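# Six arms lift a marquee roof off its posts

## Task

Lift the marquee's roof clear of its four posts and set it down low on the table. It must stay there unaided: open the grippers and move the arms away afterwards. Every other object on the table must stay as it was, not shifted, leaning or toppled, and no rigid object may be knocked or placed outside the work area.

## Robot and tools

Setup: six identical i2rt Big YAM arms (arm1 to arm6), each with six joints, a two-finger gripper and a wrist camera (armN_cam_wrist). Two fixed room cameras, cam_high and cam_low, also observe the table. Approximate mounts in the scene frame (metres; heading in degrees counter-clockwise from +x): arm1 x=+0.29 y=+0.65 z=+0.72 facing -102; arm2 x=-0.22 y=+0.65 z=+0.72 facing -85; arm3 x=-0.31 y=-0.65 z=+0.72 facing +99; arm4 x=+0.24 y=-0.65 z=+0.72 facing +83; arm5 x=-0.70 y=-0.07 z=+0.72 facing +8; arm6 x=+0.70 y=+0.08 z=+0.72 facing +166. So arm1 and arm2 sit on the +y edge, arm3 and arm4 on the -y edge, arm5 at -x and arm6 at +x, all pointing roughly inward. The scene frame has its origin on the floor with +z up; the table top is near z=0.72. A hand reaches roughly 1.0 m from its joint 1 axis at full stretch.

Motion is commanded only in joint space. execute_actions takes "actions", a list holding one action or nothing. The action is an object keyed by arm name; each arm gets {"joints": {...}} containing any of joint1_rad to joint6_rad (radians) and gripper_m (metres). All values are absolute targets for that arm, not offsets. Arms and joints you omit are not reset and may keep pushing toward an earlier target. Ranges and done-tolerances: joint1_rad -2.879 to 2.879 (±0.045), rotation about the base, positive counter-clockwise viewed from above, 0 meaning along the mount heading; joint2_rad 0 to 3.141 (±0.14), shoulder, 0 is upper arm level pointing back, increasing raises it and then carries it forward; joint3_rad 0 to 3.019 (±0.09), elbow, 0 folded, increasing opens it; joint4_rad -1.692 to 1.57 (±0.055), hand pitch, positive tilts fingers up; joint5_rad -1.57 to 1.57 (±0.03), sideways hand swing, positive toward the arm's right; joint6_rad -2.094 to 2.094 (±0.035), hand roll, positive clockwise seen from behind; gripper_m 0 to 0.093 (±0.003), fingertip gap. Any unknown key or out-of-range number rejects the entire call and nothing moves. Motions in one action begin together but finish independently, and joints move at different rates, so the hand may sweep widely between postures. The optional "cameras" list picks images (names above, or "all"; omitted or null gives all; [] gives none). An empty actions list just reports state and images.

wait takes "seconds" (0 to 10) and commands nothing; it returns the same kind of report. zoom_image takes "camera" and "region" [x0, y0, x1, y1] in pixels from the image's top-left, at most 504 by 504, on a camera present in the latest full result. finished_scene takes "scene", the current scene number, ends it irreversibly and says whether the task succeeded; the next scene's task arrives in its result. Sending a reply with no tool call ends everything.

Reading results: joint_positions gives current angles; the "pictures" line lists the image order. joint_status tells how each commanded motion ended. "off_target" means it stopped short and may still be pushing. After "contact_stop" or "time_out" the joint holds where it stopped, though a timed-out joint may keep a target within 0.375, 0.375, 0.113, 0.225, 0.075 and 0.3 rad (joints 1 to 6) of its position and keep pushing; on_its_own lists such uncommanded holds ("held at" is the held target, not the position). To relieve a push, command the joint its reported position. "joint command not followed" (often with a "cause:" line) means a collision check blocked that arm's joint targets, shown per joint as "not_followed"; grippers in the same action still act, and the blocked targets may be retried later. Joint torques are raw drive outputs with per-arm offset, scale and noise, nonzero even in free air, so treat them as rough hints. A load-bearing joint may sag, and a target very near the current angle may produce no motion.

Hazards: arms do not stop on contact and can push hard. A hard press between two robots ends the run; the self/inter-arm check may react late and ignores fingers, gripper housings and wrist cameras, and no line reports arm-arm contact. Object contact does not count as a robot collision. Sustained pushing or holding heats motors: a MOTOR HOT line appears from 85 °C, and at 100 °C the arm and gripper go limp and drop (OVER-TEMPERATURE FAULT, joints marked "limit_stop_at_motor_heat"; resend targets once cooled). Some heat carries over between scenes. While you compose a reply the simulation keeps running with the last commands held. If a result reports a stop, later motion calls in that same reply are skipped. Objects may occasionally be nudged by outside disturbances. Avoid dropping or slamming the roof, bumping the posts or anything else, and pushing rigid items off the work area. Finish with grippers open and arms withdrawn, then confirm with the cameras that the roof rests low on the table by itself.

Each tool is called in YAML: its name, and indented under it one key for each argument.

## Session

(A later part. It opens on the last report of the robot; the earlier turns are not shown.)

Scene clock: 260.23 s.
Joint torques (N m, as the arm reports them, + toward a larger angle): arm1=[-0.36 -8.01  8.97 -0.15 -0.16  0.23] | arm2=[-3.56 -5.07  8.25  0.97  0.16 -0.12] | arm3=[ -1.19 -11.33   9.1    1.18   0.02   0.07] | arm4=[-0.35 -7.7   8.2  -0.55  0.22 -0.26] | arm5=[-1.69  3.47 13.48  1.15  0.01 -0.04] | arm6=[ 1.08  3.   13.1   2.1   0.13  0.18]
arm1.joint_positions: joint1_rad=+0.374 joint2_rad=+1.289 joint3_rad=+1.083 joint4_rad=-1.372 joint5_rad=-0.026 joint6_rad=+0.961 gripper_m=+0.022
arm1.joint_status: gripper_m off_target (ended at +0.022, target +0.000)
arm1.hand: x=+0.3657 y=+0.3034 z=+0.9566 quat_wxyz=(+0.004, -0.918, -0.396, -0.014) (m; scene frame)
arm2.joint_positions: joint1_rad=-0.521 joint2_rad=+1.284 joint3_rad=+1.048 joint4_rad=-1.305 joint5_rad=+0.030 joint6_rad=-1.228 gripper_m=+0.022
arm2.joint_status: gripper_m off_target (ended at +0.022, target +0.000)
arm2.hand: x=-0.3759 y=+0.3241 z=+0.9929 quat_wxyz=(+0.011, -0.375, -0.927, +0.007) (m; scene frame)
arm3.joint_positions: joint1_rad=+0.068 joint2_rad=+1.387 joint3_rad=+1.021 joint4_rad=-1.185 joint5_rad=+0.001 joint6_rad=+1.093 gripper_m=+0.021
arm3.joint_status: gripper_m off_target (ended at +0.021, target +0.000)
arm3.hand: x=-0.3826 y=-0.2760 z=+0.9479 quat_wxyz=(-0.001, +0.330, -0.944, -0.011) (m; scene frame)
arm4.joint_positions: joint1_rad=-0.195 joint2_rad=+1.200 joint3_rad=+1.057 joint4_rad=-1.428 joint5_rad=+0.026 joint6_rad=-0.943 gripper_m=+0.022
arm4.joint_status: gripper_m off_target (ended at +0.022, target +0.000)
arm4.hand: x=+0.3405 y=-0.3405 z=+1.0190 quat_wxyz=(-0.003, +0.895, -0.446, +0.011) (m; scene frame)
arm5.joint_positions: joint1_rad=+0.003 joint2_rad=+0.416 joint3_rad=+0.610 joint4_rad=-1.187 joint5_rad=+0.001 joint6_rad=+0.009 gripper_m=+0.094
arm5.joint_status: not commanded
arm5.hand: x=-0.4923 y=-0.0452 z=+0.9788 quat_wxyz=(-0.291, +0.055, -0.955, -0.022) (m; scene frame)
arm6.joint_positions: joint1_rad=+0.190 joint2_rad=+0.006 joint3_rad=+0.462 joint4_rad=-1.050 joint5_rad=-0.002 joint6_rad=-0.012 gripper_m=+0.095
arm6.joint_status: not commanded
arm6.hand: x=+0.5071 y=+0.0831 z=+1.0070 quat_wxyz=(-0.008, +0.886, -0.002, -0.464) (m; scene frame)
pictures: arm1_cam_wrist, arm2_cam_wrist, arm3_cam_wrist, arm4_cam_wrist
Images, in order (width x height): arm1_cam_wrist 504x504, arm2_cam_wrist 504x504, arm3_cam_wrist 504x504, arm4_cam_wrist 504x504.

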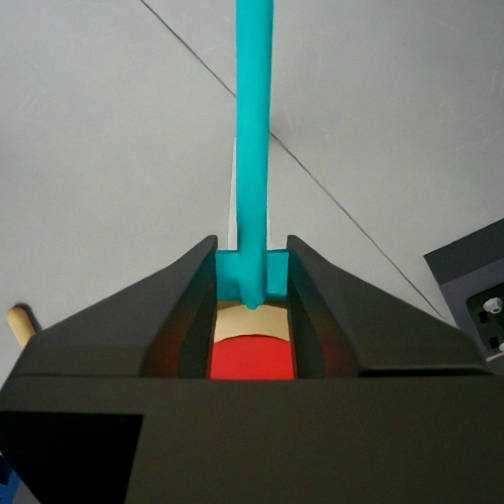

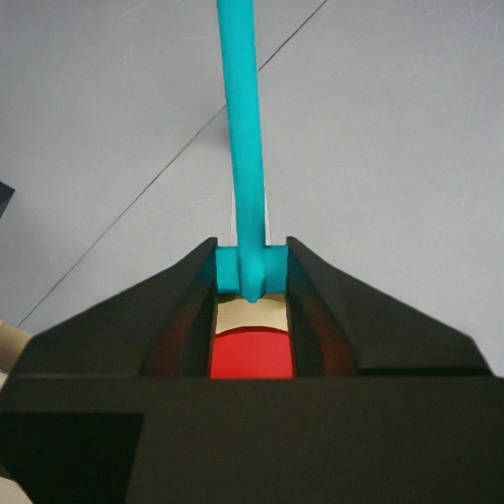

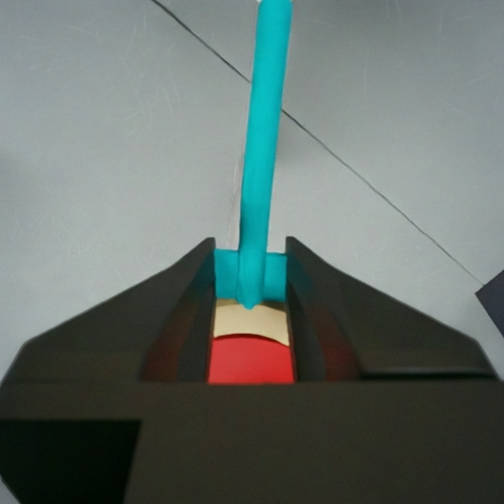

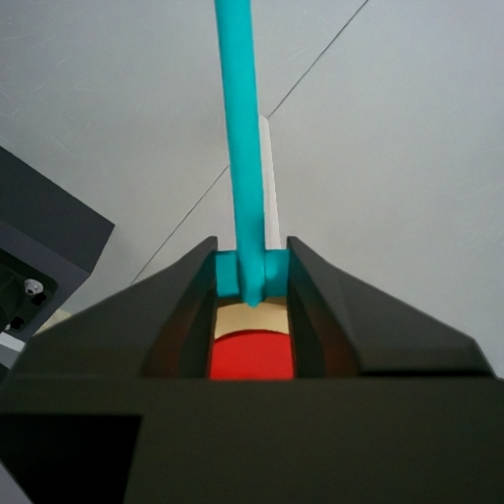

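execute_actions:
  actions:
    - {"arm1":{"joints":{"joint1_rad":0.425,"joint2_rad":1.24,"joint3_rad":1.16,"joint4_rad":-1.47}},"arm2":{"joints":{"joint1_rad":-0.577,"joint2_rad":1.24,"joint3_rad":1.13,"joint4_rad":-1.40}},"arm3":{"joints":{"joint1_rad":0.118,"joint2_rad":1.33,"joint3_rad":1.09,"joint4_rad":-1.285}},"arm4":{"joints":{"joint1_rad":-0.248,"joint2_rad":1.155,"joint3_rad":1.14,"joint4_rad":-1.53}}}
  cameras: ["cam_high","cam_low"]

Scene clock: 280.40 s.
Joint torques (N m, as the arm reports them, + toward a larger angle): arm1=[ 0.95 -7.52 12.45 -0.46 -0.21  0.2 ] | arm2=[-4.11 -7.3  13.51 -0.19  0.57 -0.11] | arm3=[  0.71 -11.7   14.33  -0.41  -0.01   0.07] | arm4=[-2.07 -7.04 10.45 -0.97  0.5  -0.25] | arm5=[-1.49  2.82 13.4   1.15 -0.01 -0.05] | arm6=[ 1.11  3.08 13.1   2.1   0.13  0.18]
arm1.joint_positions: joint1_rad=+0.412 joint2_rad=+1.251 joint3_rad=+1.115 joint4_rad=-1.451 joint5_rad=-0.025 joint6_rad=+0.963 gripper_m=+0.022
arm1.joint_status: all done
arm1.hand: x=+0.3757 y=+0.3179 z=+0.9814 quat_wxyz=(+0.008, -0.911, -0.412, -0.015) (m; scene frame)
arm2.joint_positions: joint1_rad=-0.549 joint2_rad=+1.257 joint3_rad=+1.078 joint4_rad=-1.383 joint5_rad=+0.021 joint6_rad=-1.229 gripper_m=+0.022
arm2.joint_status: all done
arm2.hand: x=-0.3790 y=+0.3378 z=+1.0128 quat_wxyz=(+0.006, -0.388, -0.922, -0.004) (m; scene frame)
arm3.joint_positions: joint1_rad=+0.108 joint2_rad=+1.334 joint3_rad=+1.036 joint4_rad=-1.266 joint5_rad=+0.002 joint6_rad=+1.093 gripper_m=+0.021
arm3.joint_status: all done
arm3.hand: x=-0.3935 y=-0.2939 z=+0.9717 quat_wxyz=(-0.001, +0.348, -0.937, -0.004) (m; scene frame)
arm4.joint_positions: joint1_rad=-0.225 joint2_rad=+1.164 joint3_rad=+1.104 joint4_rad=-1.500 joint5_rad=+0.019 joint6_rad=-0.944 gripper_m=+0.022
arm4.joint_status: all done
arm4.hand: x=+0.3461 y=-0.3505 z=+1.0475 quat_wxyz=(-0.008, +0.888, -0.459, +0.007) (m; scene frame)
arm5.joint_positions: joint1_rad=+0.003 joint2_rad=+0.416 joint3_rad=+0.610 joint4_rad=-1.187 joint5_rad=+0.001 joint6_rad=+0.009 gripper_m=+0.094
arm5.joint_status: not commanded
arm5.hand: x=-0.4923 y=-0.0452 z=+0.9788 quat_wxyz=(-0.291, +0.055, -0.955, -0.022) (m; scene frame)
arm6.joint_positions: joint1_rad=+0.190 joint2_rad=+0.006 joint3_rad=+0.462 joint4_rad=-1.050 joint5_rad=-0.002 joint6_rad=-0.012 gripper_m=+0.095
arm6.joint_status: not commanded
arm6.hand: x=+0.5071 y=+0.0831 z=+1.0070 quat_wxyz=(-0.008, +0.886, -0.002, -0.464) (m; scene frame)
pictures: cam_high, cam_low
Images, in order (width x height): cam_high 504x504, cam_low 504x504.

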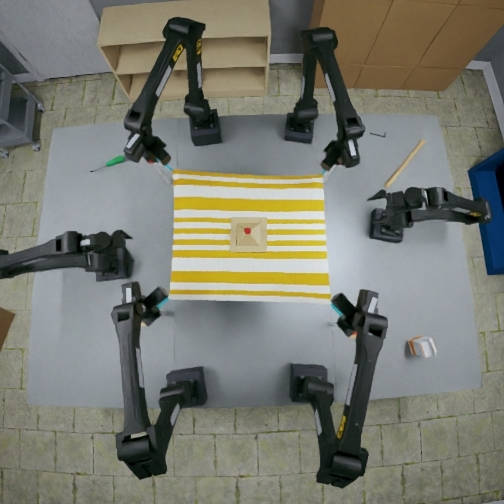

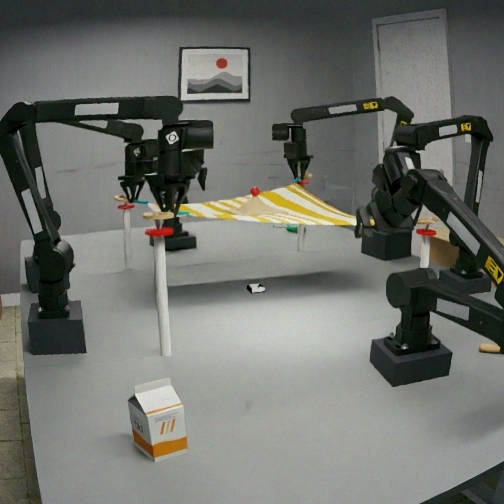

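execute_actions:
  actions:
    - {"arm1":{"joints":{"joint1_rad":0.435,"joint2_rad":1.222,"joint3_rad":1.24,"joint4_rad":-1.56}},"arm2":{"joints":{"joint1_rad":-0.6,"joint2_rad":1.225,"joint3_rad":1.22,"joint4_rad":-1.49}},"arm3":{"joints":{"joint1_rad":0.128,"joint2_rad":1.305,"joint3_rad":1.168,"joint4_rad":-1.372}},"arm4":{"joints":{"joint1_rad":-0.27,"joint2_rad":1.143,"joint3_rad":1.216,"joint4_rad":-1.625}}}
  cameras: ["cam_high","cam_low"]

zoom_image:
  camera: "cam_low"
  region: [100, 150, 450, 250]

Scene clock: 292.80 s.
Joint torques (N m, as the arm reports them, + toward a larger angle): arm1=[ 1.56 -7.6  12.48 -0.48 -0.22  0.21] | arm2=[-5.08 -6.84 13.34 -0.12  0.64 -0.11] | arm3=[  1.54 -10.92  14.55  -0.34  -0.01   0.07] | arm4=[-2.5  -8.2  10.46 -1.08  0.61 -0.24] | arm5=[-1.12  3.12 13.36  1.15 -0.03 -0.04] | arm6=[ 1.08  3.   13.1   2.09  0.13  0.18]
arm1.joint_positions: joint1_rad=+0.413 joint2_rad=+1.232 joint3_rad=+1.197 joint4_rad=-1.541 joint5_rad=-0.024 joint6_rad=+0.963 gripper_m=+0.022
arm1.joint_status: all done
arm1.hand: x=+0.3755 y=+0.3188 z=+1.0187 quat_wxyz=(+0.003, -0.911, -0.413, -0.013) (m; scene frame)
arm2.joint_positions: joint1_rad=-0.565 joint2_rad=+1.240 joint3_rad=+1.173 joint4_rad=-1.475 joint5_rad=+0.018 joint6_rad=-1.229 gripper_m=+0.022
arm2.joint_status: all done
arm2.hand: x=-0.3857 y=+0.3362 z=+1.0542 quat_wxyz=(+0.005, -0.395, -0.919, +0.006) (m; scene frame)
arm3.joint_positions: joint1_rad=+0.110 joint2_rad=+1.310 joint3_rad=+1.117 joint4_rad=-1.354 joint5_rad=+0.002 joint6_rad=+1.093 gripper_m=+0.021
arm3.joint_status: all done
arm3.hand: x=-0.3953 y=-0.2898 z=+1.0100 quat_wxyz=(-0.002, +0.349, -0.937, -0.012) (m; scene frame)
arm4.joint_positions: joint1_rad=-0.239 joint2_rad=+1.155 joint3_rad=+1.181 joint4_rad=-1.592 joint5_rad=+0.015 joint6_rad=-0.944 gripper_m=+0.022
arm4.joint_status: all done
arm4.hand: x=+0.3485 y=-0.3560 z=+1.0792 quat_wxyz=(-0.004, +0.885, -0.466, +0.006) (m; scene frame)
arm5.joint_positions: joint1_rad=+0.003 joint2_rad=+0.416 joint3_rad=+0.610 joint4_rad=-1.187 joint5_rad=+0.001 joint6_rad=+0.009 gripper_m=+0.094
arm5.joint_status: not commanded
arm5.hand: x=-0.4923 y=-0.0452 z=+0.9788 quat_wxyz=(-0.291, +0.055, -0.955, -0.022) (m; scene frame)
arm6.joint_positions: joint1_rad=+0.190 joint2_rad=+0.006 joint3_rad=+0.462 joint4_rad=-1.050 joint5_rad=-0.002 joint6_rad=-0.012 gripper_m=+0.095
arm6.joint_status: not commanded
arm6.hand: x=+0.5071 y=+0.0831 z=+1.0070 quat_wxyz=(-0.008, +0.886, -0.002, -0.464) (m; scene frame)
pictures: cam_high, cam_low
Images, in order (width x height): cam_high 504x504, cam_low 504x504.

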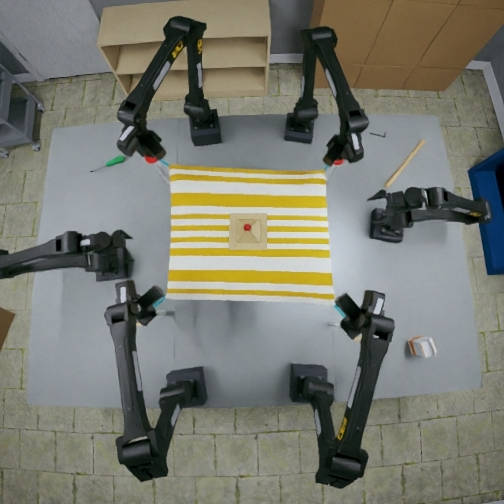

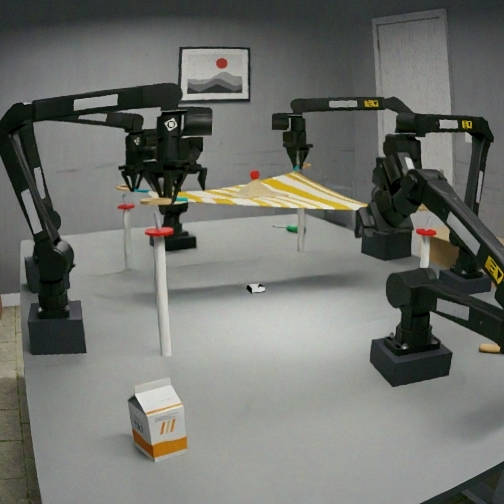

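Region (100, 150, 450, 250) of cam_low's 504x504 image, scaled by 1.440, with more detail than that image has; it fills the top 144 rows of this view, and the rest is white.

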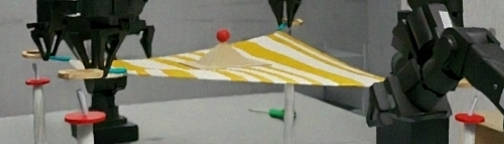

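execute_actions:
  actions:
    - {"arm1":{"joints":{"joint1_rad":0.042,"joint2_rad":1.13,"joint4_rad":-1.65,"joint5_rad":0,"joint6_rad":0.3}},"arm2":{"joints":{"joint1_rad":-0.253,"joint2_rad":1.09,"joint4_rad":-1.64,"joint5_rad":0,"joint6_rad":-0.3}},"arm3":{"joints":{"joint1_rad":-0.213,"joint2_rad":1.185,"joint4_rad":-1.5,"joint5_rad":0,"joint6_rad":0.3}},"arm4":{"joints":{"joint1_rad":0.138,"joint5_rad":0,"joint6_rad":-0.3}}}
  cameras: ["cam_high","cam_low"]

Scene clock: 332.63 s.
Joint torques (N m, as the arm reports them, + toward a larger angle): arm1=[-0.46 -5.78 12.45 -0.32 -0.1   0.01] | arm2=[-2.45 -3.72 13.41 -0.08  0.2   0.06] | arm3=[-0.09 -7.93 14.67 -0.35 -0.08 -0.1 ] | arm4=[-0.37 -8.33 10.55 -0.62  0.28  0.07] | arm5=[-1.13  3.45 13.42  1.08 -0.02 -0.02] | arm6=[ 1.14  3.01 13.12  2.1   0.13  0.18]
arm1.joint_positions: joint1_rad=+0.046 joint2_rad=+1.129 joint3_rad=+1.197 joint4_rad=-1.633 joint5_rad=+0.002 joint6_rad=+0.309 gripper_m=+0.022
arm1.joint_status: all done
arm1.hand: x=+0.2519 y=+0.3470 z=+1.0498 quat_wxyz=(+0.001, -0.842, -0.539, +0.001) (m; scene frame)
arm2.joint_positions: joint1_rad=-0.256 joint2_rad=+1.083 joint3_rad=+1.173 joint4_rad=-1.623 joint5_rad=-0.005 joint6_rad=-0.309 gripper_m=+0.022
arm2.joint_status: all done
arm2.hand: x=-0.2709 y=+0.3571 z=+1.1022 quat_wxyz=(-0.014, -0.653, -0.757, +0.006) (m; scene frame)
arm3.joint_positions: joint1_rad=-0.212 joint2_rad=+1.177 joint3_rad=+1.117 joint4_rad=-1.481 joint5_rad=+0.002 joint6_rad=+0.308 gripper_m=+0.021
arm3.joint_status: all done
arm3.hand: x=-0.2804 y=-0.3237 z=+1.0526 quat_wxyz=(-0.010, +0.555, -0.832, -0.012) (m; scene frame)
arm4.joint_positions: joint1_rad=+0.136 joint2_rad=+1.155 joint3_rad=+1.181 joint4_rad=-1.602 joint5_rad=-0.005 joint6_rad=-0.314 gripper_m=+0.022
arm4.joint_status: all done
arm4.hand: x=+0.2297 y=-0.3395 z=+1.0795 quat_wxyz=(+0.003, +0.819, -0.574, -0.002) (m; scene frame)
arm5.joint_positions: joint1_rad=+0.003 joint2_rad=+0.416 joint3_rad=+0.610 joint4_rad=-1.187 joint5_rad=+0.001 joint6_rad=+0.009 gripper_m=+0.094
arm5.joint_status: not commanded
arm5.hand: x=-0.4923 y=-0.0452 z=+0.9788 quat_wxyz=(-0.291, +0.055, -0.955, -0.022) (m; scene frame)
arm6.joint_positions: joint1_rad=+0.190 joint2_rad=+0.006 joint3_rad=+0.462 joint4_rad=-1.050 joint5_rad=-0.002 joint6_rad=-0.012 gripper_m=+0.095
arm6.joint_status: not commanded
arm6.hand: x=+0.5071 y=+0.0831 z=+1.0070 quat_wxyz=(-0.008, +0.886, -0.002, -0.464) (m; scene frame)
pictures: cam_high, cam_low
Images, in order (width x height): cam_high 504x504, cam_low 504x504.

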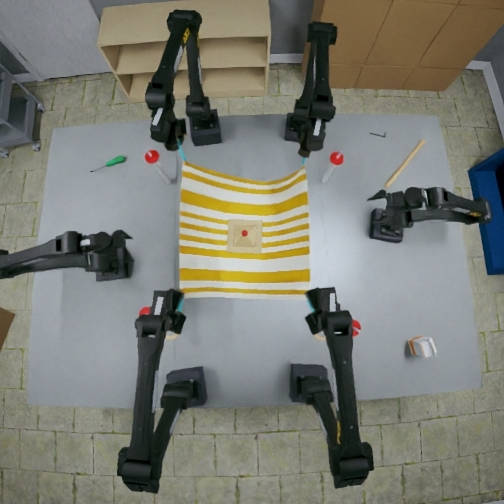

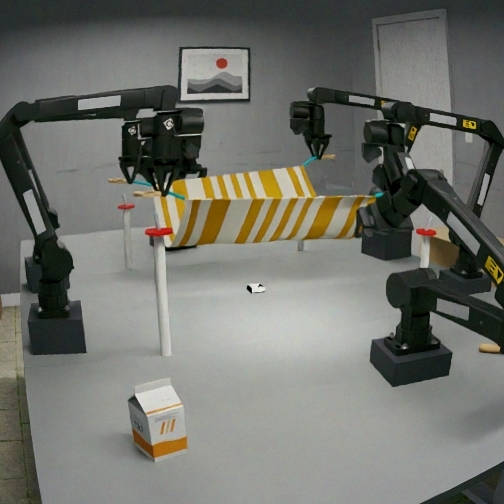

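execute_actions:
  actions:
    - {"arm1":{"joints":{"joint2_rad":1.185,"joint3_rad":0.85,"joint4_rad":-1.215}},"arm2":{"joints":{"joint2_rad":1.222,"joint3_rad":0.742,"joint4_rad":-1.07}},"arm3":{"joints":{"joint2_rad":1.31,"joint3_rad":0.82,"joint4_rad":-1.056}},"arm4":{"joints":{"joint2_rad":1.26,"joint3_rad":0.786,"joint4_rad":-1.07}}}
  cameras: ["cam_low"]

execute_actions:
  actions:
    - {"arm1":{"joints":{"joint2_rad":1.49,"joint3_rad":0.62,"joint4_rad":-0.672}},"arm2":{"joints":{"joint2_rad":1.625,"joint3_rad":0.568,"joint4_rad":-0.487}},"arm3":{"joints":{"joint2_rad":1.682,"joint3_rad":0.658,"joint4_rad":-0.516}},"arm4":{"joints":{"joint2_rad":1.642,"joint3_rad":0.612,"joint4_rad":-0.51}}}
  cameras: ["cam_high","cam_low"]

Scene clock: 346.87 s.
Joint torques (N m, as the arm reports them, + toward a larger angle): arm1=[-0.54 -6.26  8.32  0.74 -0.09  0.02] | arm2=[-2.47 -5.75  7.43  1.06  0.15  0.04] | arm3=[ -0.1  -11.33   8.6    0.99  -0.09  -0.08] | arm4=[-0.39 -8.76  6.89  0.55  0.22  0.02] | arm5=[-0.87  3.51 13.43  1.13  0.   -0.06] | arm6=[ 1.09  3.04 13.09  2.1   0.13  0.18]
arm1.joint_positions: joint1_rad=+0.046 joint2_rad=+1.193 joint3_rad=+0.849 joint4_rad=-1.223 joint5_rad=+0.002 joint6_rad=+0.309 gripper_m=+0.022
arm1.joint_status: all done
arm1.hand: x=+0.2517 y=+0.3461 z=+0.9005 quat_wxyz=(+0.002, -0.842, -0.539, +0.000) (m; scene frame)
arm2.joint_positions: joint1_rad=-0.256 joint2_rad=+1.233 joint3_rad=+0.750 joint4_rad=-1.080 joint5_rad=-0.004 joint6_rad=-0.308 gripper_m=+0.022
arm2.joint_status: all done
arm2.hand: x=-0.2694 y=+0.3525 z=+0.9039 quat_wxyz=(-0.006, -0.653, -0.757, -0.006) (m; scene frame)
arm3.joint_positions: joint1_rad=-0.212 joint2_rad=+1.324 joint3_rad=+0.825 joint4_rad=-1.069 joint5_rad=+0.002 joint6_rad=+0.307 gripper_m=+0.021
arm3.joint_status: all done
arm3.hand: x=-0.2803 y=-0.3201 z=+0.9006 quat_wxyz=(-0.001, +0.555, -0.832, -0.001) (m; scene frame)
arm4.joint_positions: joint1_rad=+0.136 joint2_rad=+1.273 joint3_rad=+0.789 joint4_rad=-1.083 joint5_rad=-0.004 joint6_rad=-0.314 gripper_m=+0.022
arm4.joint_status: all done
arm4.hand: x=+0.2294 y=-0.3361 z=+0.8999 quat_wxyz=(-0.001, +0.819, -0.574, -0.004) (m; scene frame)
arm5.joint_positions: joint1_rad=+0.003 joint2_rad=+0.416 joint3_rad=+0.610 joint4_rad=-1.187 joint5_rad=+0.001 joint6_rad=+0.009 gripper_m=+0.094
arm5.joint_status: not commanded
arm5.hand: x=-0.4923 y=-0.0452 z=+0.9788 quat_wxyz=(-0.291, +0.055, -0.955, -0.022) (m; scene frame)
arm6.joint_positions: joint1_rad=+0.190 joint2_rad=+0.006 joint3_rad=+0.462 joint4_rad=-1.050 joint5_rad=-0.002 joint6_rad=-0.012 gripper_m=+0.095
arm6.joint_status: not commanded
arm6.hand: x=+0.5071 y=+0.0831 z=+1.0070 quat_wxyz=(-0.008, +0.886, -0.002, -0.464) (m; scene frame)
pictures: cam_low
Images, in order (width x height): cam_low 504x504.

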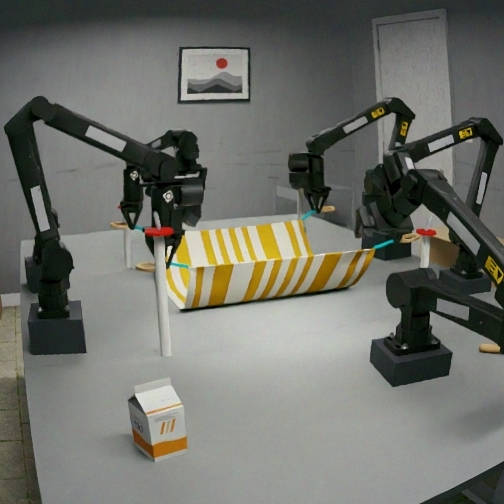

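Scene clock: 348.13 s.
Joint torques (N m, as the arm reports them, + toward a larger angle): arm1=[-0.76 -8.03  5.2   0.96 -0.08  0.03] | arm2=[-2.45 -6.    4.02  1.28  0.11  0.03] | arm3=[ -0.37 -12.75   4.94   1.17  -0.09  -0.08] | arm4=[-0.62 -9.27  3.94  0.82  0.17  0.  ] | arm5=[-1.16  3.94 13.55  1.02 -0.03 -0.02] | arm6=[ 1.04  3.03 13.1   2.1   0.13  0.18]
arm1.joint_positions: joint1_rad=+0.046 joint2_rad=+1.501 joint3_rad=+0.624 joint4_rad=-0.686 joint5_rad=+0.002 joint6_rad=+0.308 gripper_m=+0.022
arm1.joint_status: all done
arm1.hand: x=+0.2512 y=+0.3434 z=+0.7411 quat_wxyz=(+0.000, -0.842, -0.539, +0.002) (m; scene frame)
arm2.joint_positions: joint1_rad=-0.256 joint2_rad=+1.614 joint3_rad=+0.576 joint4_rad=-0.500 joint5_rad=-0.003 joint6_rad=-0.308 gripper_m=+0.022
arm2.joint_status: all done
arm2.hand: x=-0.2685 y=+0.3466 z=+0.7478 quat_wxyz=(-0.012, -0.654, -0.757, +0.005) (m; scene frame)
arm3.joint_positions: joint1_rad=-0.212 joint2_rad=+1.687 joint3_rad=+0.666 joint4_rad=-0.534 joint5_rad=+0.002 joint6_rad=+0.306 gripper_m=+0.021
arm3.joint_status: all done
arm3.hand: x=-0.2801 y=-0.3146 z=+0.7422 quat_wxyz=(-0.006, +0.555, -0.832, -0.006) (m; scene frame)
arm4.joint_positions: joint1_rad=+0.136 joint2_rad=+1.636 joint3_rad=+0.618 joint4_rad=-0.527 joint5_rad=-0.002 joint6_rad=-0.313 gripper_m=+0.022
arm4.joint_status: all done
arm4.hand: x=+0.2292 y=-0.3290 z=+0.7444 quat_wxyz=(-0.010, +0.818, -0.575, -0.010) (m; scene frame)
arm5.joint_positions: joint1_rad=+0.003 joint2_rad=+0.416 joint3_rad=+0.610 joint4_rad=-1.187 joint5_rad=+0.001 joint6_rad=+0.009 gripper_m=+0.094
arm5.joint_status: not commanded
arm5.hand: x=-0.4923 y=-0.0452 z=+0.9788 quat_wxyz=(-0.291, +0.055, -0.955, -0.022) (m; scene frame)
arm6.joint_positions: joint1_rad=+0.190 joint2_rad=+0.006 joint3_rad=+0.462 joint4_rad=-1.050 joint5_rad=-0.002 joint6_rad=-0.012 gripper_m=+0.095
arm6.joint_status: not commanded
arm6.hand: x=+0.5071 y=+0.0831 z=+1.0070 quat_wxyz=(-0.008, +0.886, -0.002, -0.464) (m; scene frame)
pictures: cam_high, cam_low
Images, in order (width x height): cam_high 504x504, cam_low 504x504.

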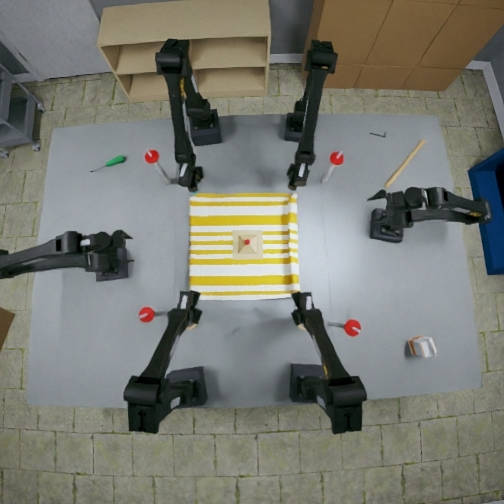

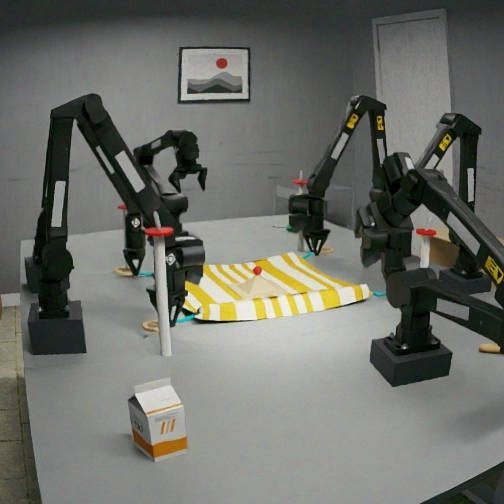

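execute_actions:
  actions:
    - {"arm1":{"joints":{"joint2_rad":1.535,"joint4_rad":-0.64}},"arm2":{"joints":{"joint2_rad":1.685,"joint4_rad":-0.445}},"arm3":{"joints":{"joint2_rad":1.725,"joint4_rad":-0.485}},"arm4":{"joints":{"joint2_rad":1.69,"joint4_rad":-0.475}}}
  cameras: []

execute_actions:
  actions:
    - {"arm1":{"joints":{"gripper_m":0.045}},"arm2":{"joints":{"gripper_m":0.045}},"arm3":{"joints":{"gripper_m":0.045}},"arm4":{"joints":{"gripper_m":0.045}}}
  cameras: []

execute_actions:
  actions:
    - {"arm1":{"joints":{"joint2_rad":0.9,"joint3_rad":0.75,"joint4_rad":-1.3}},"arm2":{"joints":{"joint2_rad":0.9,"joint3_rad":0.7,"joint4_rad":-1.25}},"arm3":{"joints":{"joint2_rad":0.9,"joint3_rad":0.75,"joint4_rad":-1.3}},"arm4":{"joints":{"joint2_rad":0.9,"joint3_rad":0.72,"joint4_rad":-1.27}}}
  cameras: ["cam_high","cam_low"]

Scene clock: 359.57 s.
Joint torques (N m, as the arm reports them, + toward a larger angle): arm1=[-0.52 -7.32  5.24  0.96 -0.08  0.03] | arm2=[-2.5  -6.2   3.58  1.21  0.12  0.03] | arm3=[ -0.21 -12.15   4.94   1.19  -0.09  -0.07] | arm4=[-0.22 -9.07  3.7   0.87  0.21  0.01] | arm5=[-1.08  3.22 13.5   1.14 -0.01 -0.04] | arm6=[ 1.15  3.06 13.1   2.09  0.13  0.18]
arm1.joint_positions: joint1_rad=+0.046 joint2_rad=+1.533 joint3_rad=+0.622 joint4_rad=-0.654 joint5_rad=+0.002 joint6_rad=+0.308 gripper_m=+0.022
arm1.joint_status: all done
arm1.hand: x=+0.2510 y=+0.3415 z=+0.7317 quat_wxyz=(+0.000, -0.842, -0.539, +0.001) (m; scene frame)
arm2.joint_positions: joint1_rad=-0.256 joint2_rad=+1.672 joint3_rad=+0.576 joint4_rad=-0.458 joint5_rad=-0.003 joint6_rad=-0.308 gripper_m=+0.022
arm2.joint_status: all done
arm2.hand: x=-0.2680 y=+0.3483 z=+0.7317 quat_wxyz=(-0.008, -0.654, -0.757, -0.002) (m; scene frame)
arm3.joint_positions: joint1_rad=-0.212 joint2_rad=+1.717 joint3_rad=+0.666 joint4_rad=-0.503 joint5_rad=+0.002 joint6_rad=+0.306 gripper_m=+0.021
arm3.joint_status: all done
arm3.hand: x=-0.2800 y=-0.3133 z=+0.7328 quat_wxyz=(-0.006, +0.555, -0.832, -0.007) (m; scene frame)
arm4.joint_positions: joint1_rad=+0.136 joint2_rad=+1.679 joint3_rad=+0.617 joint4_rad=-0.491 joint5_rad=-0.002 joint6_rad=-0.312 gripper_m=+0.022
arm4.joint_status: all done
arm4.hand: x=+0.2292 y=-0.3296 z=+0.7313 quat_wxyz=(-0.007, +0.818, -0.575, -0.008) (m; scene frame)
arm5.joint_positions: joint1_rad=+0.003 joint2_rad=+0.416 joint3_rad=+0.610 joint4_rad=-1.187 joint5_rad=+0.001 joint6_rad=+0.009 gripper_m=+0.094
arm5.joint_status: not commanded
arm5.hand: x=-0.4923 y=-0.0452 z=+0.9788 quat_wxyz=(-0.291, +0.055, -0.955, -0.022) (m; scene frame)
arm6.joint_positions: joint1_rad=+0.190 joint2_rad=+0.006 joint3_rad=+0.462 joint4_rad=-1.050 joint5_rad=-0.002 joint6_rad=-0.012 gripper_m=+0.095
arm6.joint_status: not commanded
arm6.hand: x=+0.5071 y=+0.0831 z=+1.0070 quat_wxyz=(-0.008, +0.886, -0.002, -0.464) (m; scene frame)
pictures: none
No camera images: the call's "cameras" was empty. Leave "cameras" out to get every camera's image.

Scene clock: 360.17 s.
Joint torques (N m, as the arm reports them, + toward a larger angle): arm1=[-0.59 -7.31  5.07  0.98 -0.08  0.04] | arm2=[-2.46 -6.38  3.52  1.23  0.12  0.02] | arm3=[ -0.02 -11.97   4.74   1.14  -0.08  -0.08] | arm4=[-0.49 -9.19  3.78  0.72  0.22  0.02] | arm5=[-1.56  2.85 13.41  1.09 -0.01 -0.04] | arm6=[ 1.08  2.98 13.1   2.11  0.13  0.18]
arm1.joint_positions: joint1_rad=+0.046 joint2_rad=+1.533 joint3_rad=+0.622 joint4_rad=-0.654 joint5_rad=+0.002 joint6_rad=+0.308 gripper_m=+0.045
arm1.joint_status: all done
arm1.hand: x=+0.2510 y=+0.3415 z=+0.7317 quat_wxyz=(+0.000, -0.842, -0.539, +0.001) (m; scene frame)
arm2.joint_positions: joint1_rad=-0.256 joint2_rad=+1.672 joint3_rad=+0.576 joint4_rad=-0.458 joint5_rad=-0.003 joint6_rad=-0.307 gripper_m=+0.045
arm2.joint_status: all done
arm2.hand: x=-0.2680 y=+0.3482 z=+0.7317 quat_wxyz=(-0.008, -0.654, -0.757, -0.002) (m; scene frame)
arm3.joint_positions: joint1_rad=-0.212 joint2_rad=+1.717 joint3_rad=+0.666 joint4_rad=-0.503 joint5_rad=+0.002 joint6_rad=+0.306 gripper_m=+0.045
arm3.joint_status: all done
arm3.hand: x=-0.2800 y=-0.3133 z=+0.7328 quat_wxyz=(-0.006, +0.555, -0.832, -0.007) (m; scene frame)
arm4.joint_positions: joint1_rad=+0.136 joint2_rad=+1.679 joint3_rad=+0.617 joint4_rad=-0.491 joint5_rad=-0.002 joint6_rad=-0.312 gripper_m=+0.045
arm4.joint_status: all done
arm4.hand: x=+0.2292 y=-0.3296 z=+0.7313 quat_wxyz=(-0.007, +0.818, -0.575, -0.008) (m; scene frame)
arm5.joint_positions: joint1_rad=+0.003 joint2_rad=+0.416 joint3_rad=+0.610 joint4_rad=-1.187 joint5_rad=+0.001 joint6_rad=+0.009 gripper_m=+0.094
arm5.joint_status: not commanded
arm5.hand: x=-0.4923 y=-0.0452 z=+0.9788 quat_wxyz=(-0.291, +0.055, -0.955, -0.022) (m; scene frame)
arm6.joint_positions: joint1_rad=+0.190 joint2_rad=+0.006 joint3_rad=+0.462 joint4_rad=-1.050 joint5_rad=-0.002 joint6_rad=-0.012 gripper_m=+0.095
arm6.joint_status: not commanded
arm6.hand: x=+0.5071 y=+0.0831 z=+1.0070 quat_wxyz=(-0.008, +0.886, -0.002, -0.464) (m; scene frame)
pictures: none
No camera images: the call's "cameras" was empty. Leave "cameras" out to get every camera's image.

Scene clock: 361.60 s.
Joint torques (N m, as the arm reports them, + toward a larger angle): arm1=[-0.62 -2.55 11.35  0.09 -0.09  0.03] | arm2=[-2.47 -2.03 11.2   0.32  0.12  0.02] | arm3=[-0.1  -4.31 13.14  0.01 -0.08 -0.09] | arm4=[-0.34 -2.14  9.48 -0.37  0.18  0.03] | arm5=[-1.28  3.41 13.42  1.09  0.   -0.02] | arm6=[ 1.09  3.04 13.11  2.1   0.13  0.19]
arm1.joint_positions: joint1_rad=+0.046 joint2_rad=+0.900 joint3_rad=+0.721 joint4_rad=-1.288 joint5_rad=+0.002 joint6_rad=+0.308 gripper_m=+0.045
arm1.joint_status: all done
arm1.hand: x=+0.2597 y=+0.4103 z=+0.9249 quat_wxyz=(-0.037, -0.841, -0.539, +0.032) (m; scene frame)
arm2.joint_positions: joint1_rad=-0.256 joint2_rad=+0.905 joint3_rad=+0.676 joint4_rad=-1.239 joint5_rad=-0.003 joint6_rad=-0.307 gripper_m=+0.045
arm2.joint_status: all done
arm2.hand: x=-0.2603 y=+0.4131 z=+0.9567 quat_wxyz=(-0.031, -0.653, -0.756, +0.035) (m; scene frame)
arm3.joint_positions: joint1_rad=-0.212 joint2_rad=+0.898 joint3_rad=+0.713 joint4_rad=-1.284 joint5_rad=+0.002 joint6_rad=+0.306 gripper_m=+0.045
arm3.joint_status: all done
arm3.hand: x=-0.2881 y=-0.4116 z=+0.9691 quat_wxyz=(-0.032, +0.555, -0.831, -0.040) (m; scene frame)
arm4.joint_positions: joint1_rad=+0.136 joint2_rad=+0.898 joint3_rad=+0.699 joint4_rad=-1.253 joint5_rad=-0.002 joint6_rad=-0.312 gripper_m=+0.045
arm4.joint_status: all done
arm4.hand: x=+0.2322 y=-0.4080 z=+0.9604 quat_wxyz=(-0.048, +0.817, -0.574, -0.038) (m; scene frame)
arm5.joint_positions: joint1_rad=+0.003 joint2_rad=+0.416 joint3_rad=+0.610 joint4_rad=-1.187 joint5_rad=+0.001 joint6_rad=+0.009 gripper_m=+0.094
arm5.joint_status: not commanded
arm5.hand: x=-0.4923 y=-0.0452 z=+0.9788 quat_wxyz=(-0.291, +0.055, -0.955, -0.022) (m; scene frame)
arm6.joint_positions: joint1_rad=+0.190 joint2_rad=+0.006 joint3_rad=+0.462 joint4_rad=-1.050 joint5_rad=-0.002 joint6_rad=-0.012 gripper_m=+0.095
arm6.joint_status: not commanded
arm6.hand: x=+0.5071 y=+0.0831 z=+1.0070 quat_wxyz=(-0.008, +0.886, -0.002, -0.464) (m; scene frame)
pictures: cam_high, cam_low
Images, in order (width x height): cam_high 504x504, cam_low 504x504.

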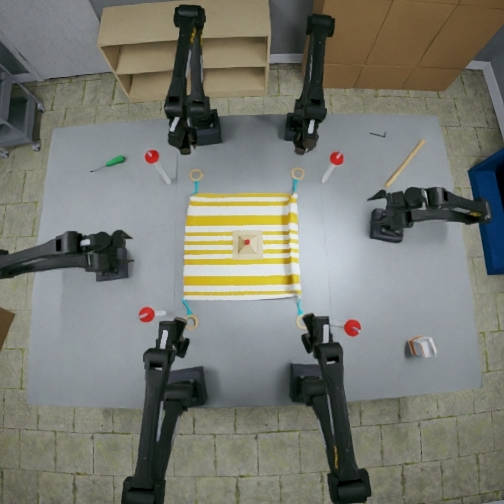

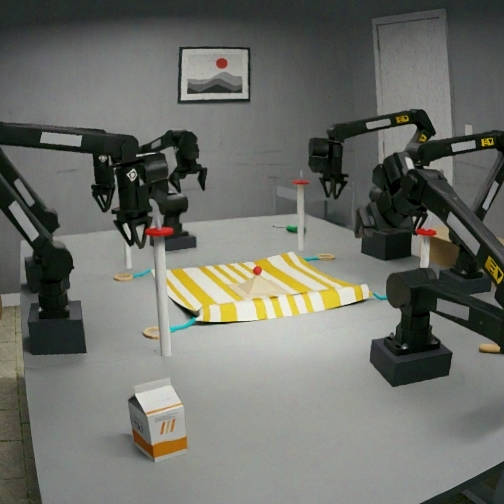

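finished_scene:
  scene: 1

The scene is finished: the task was done.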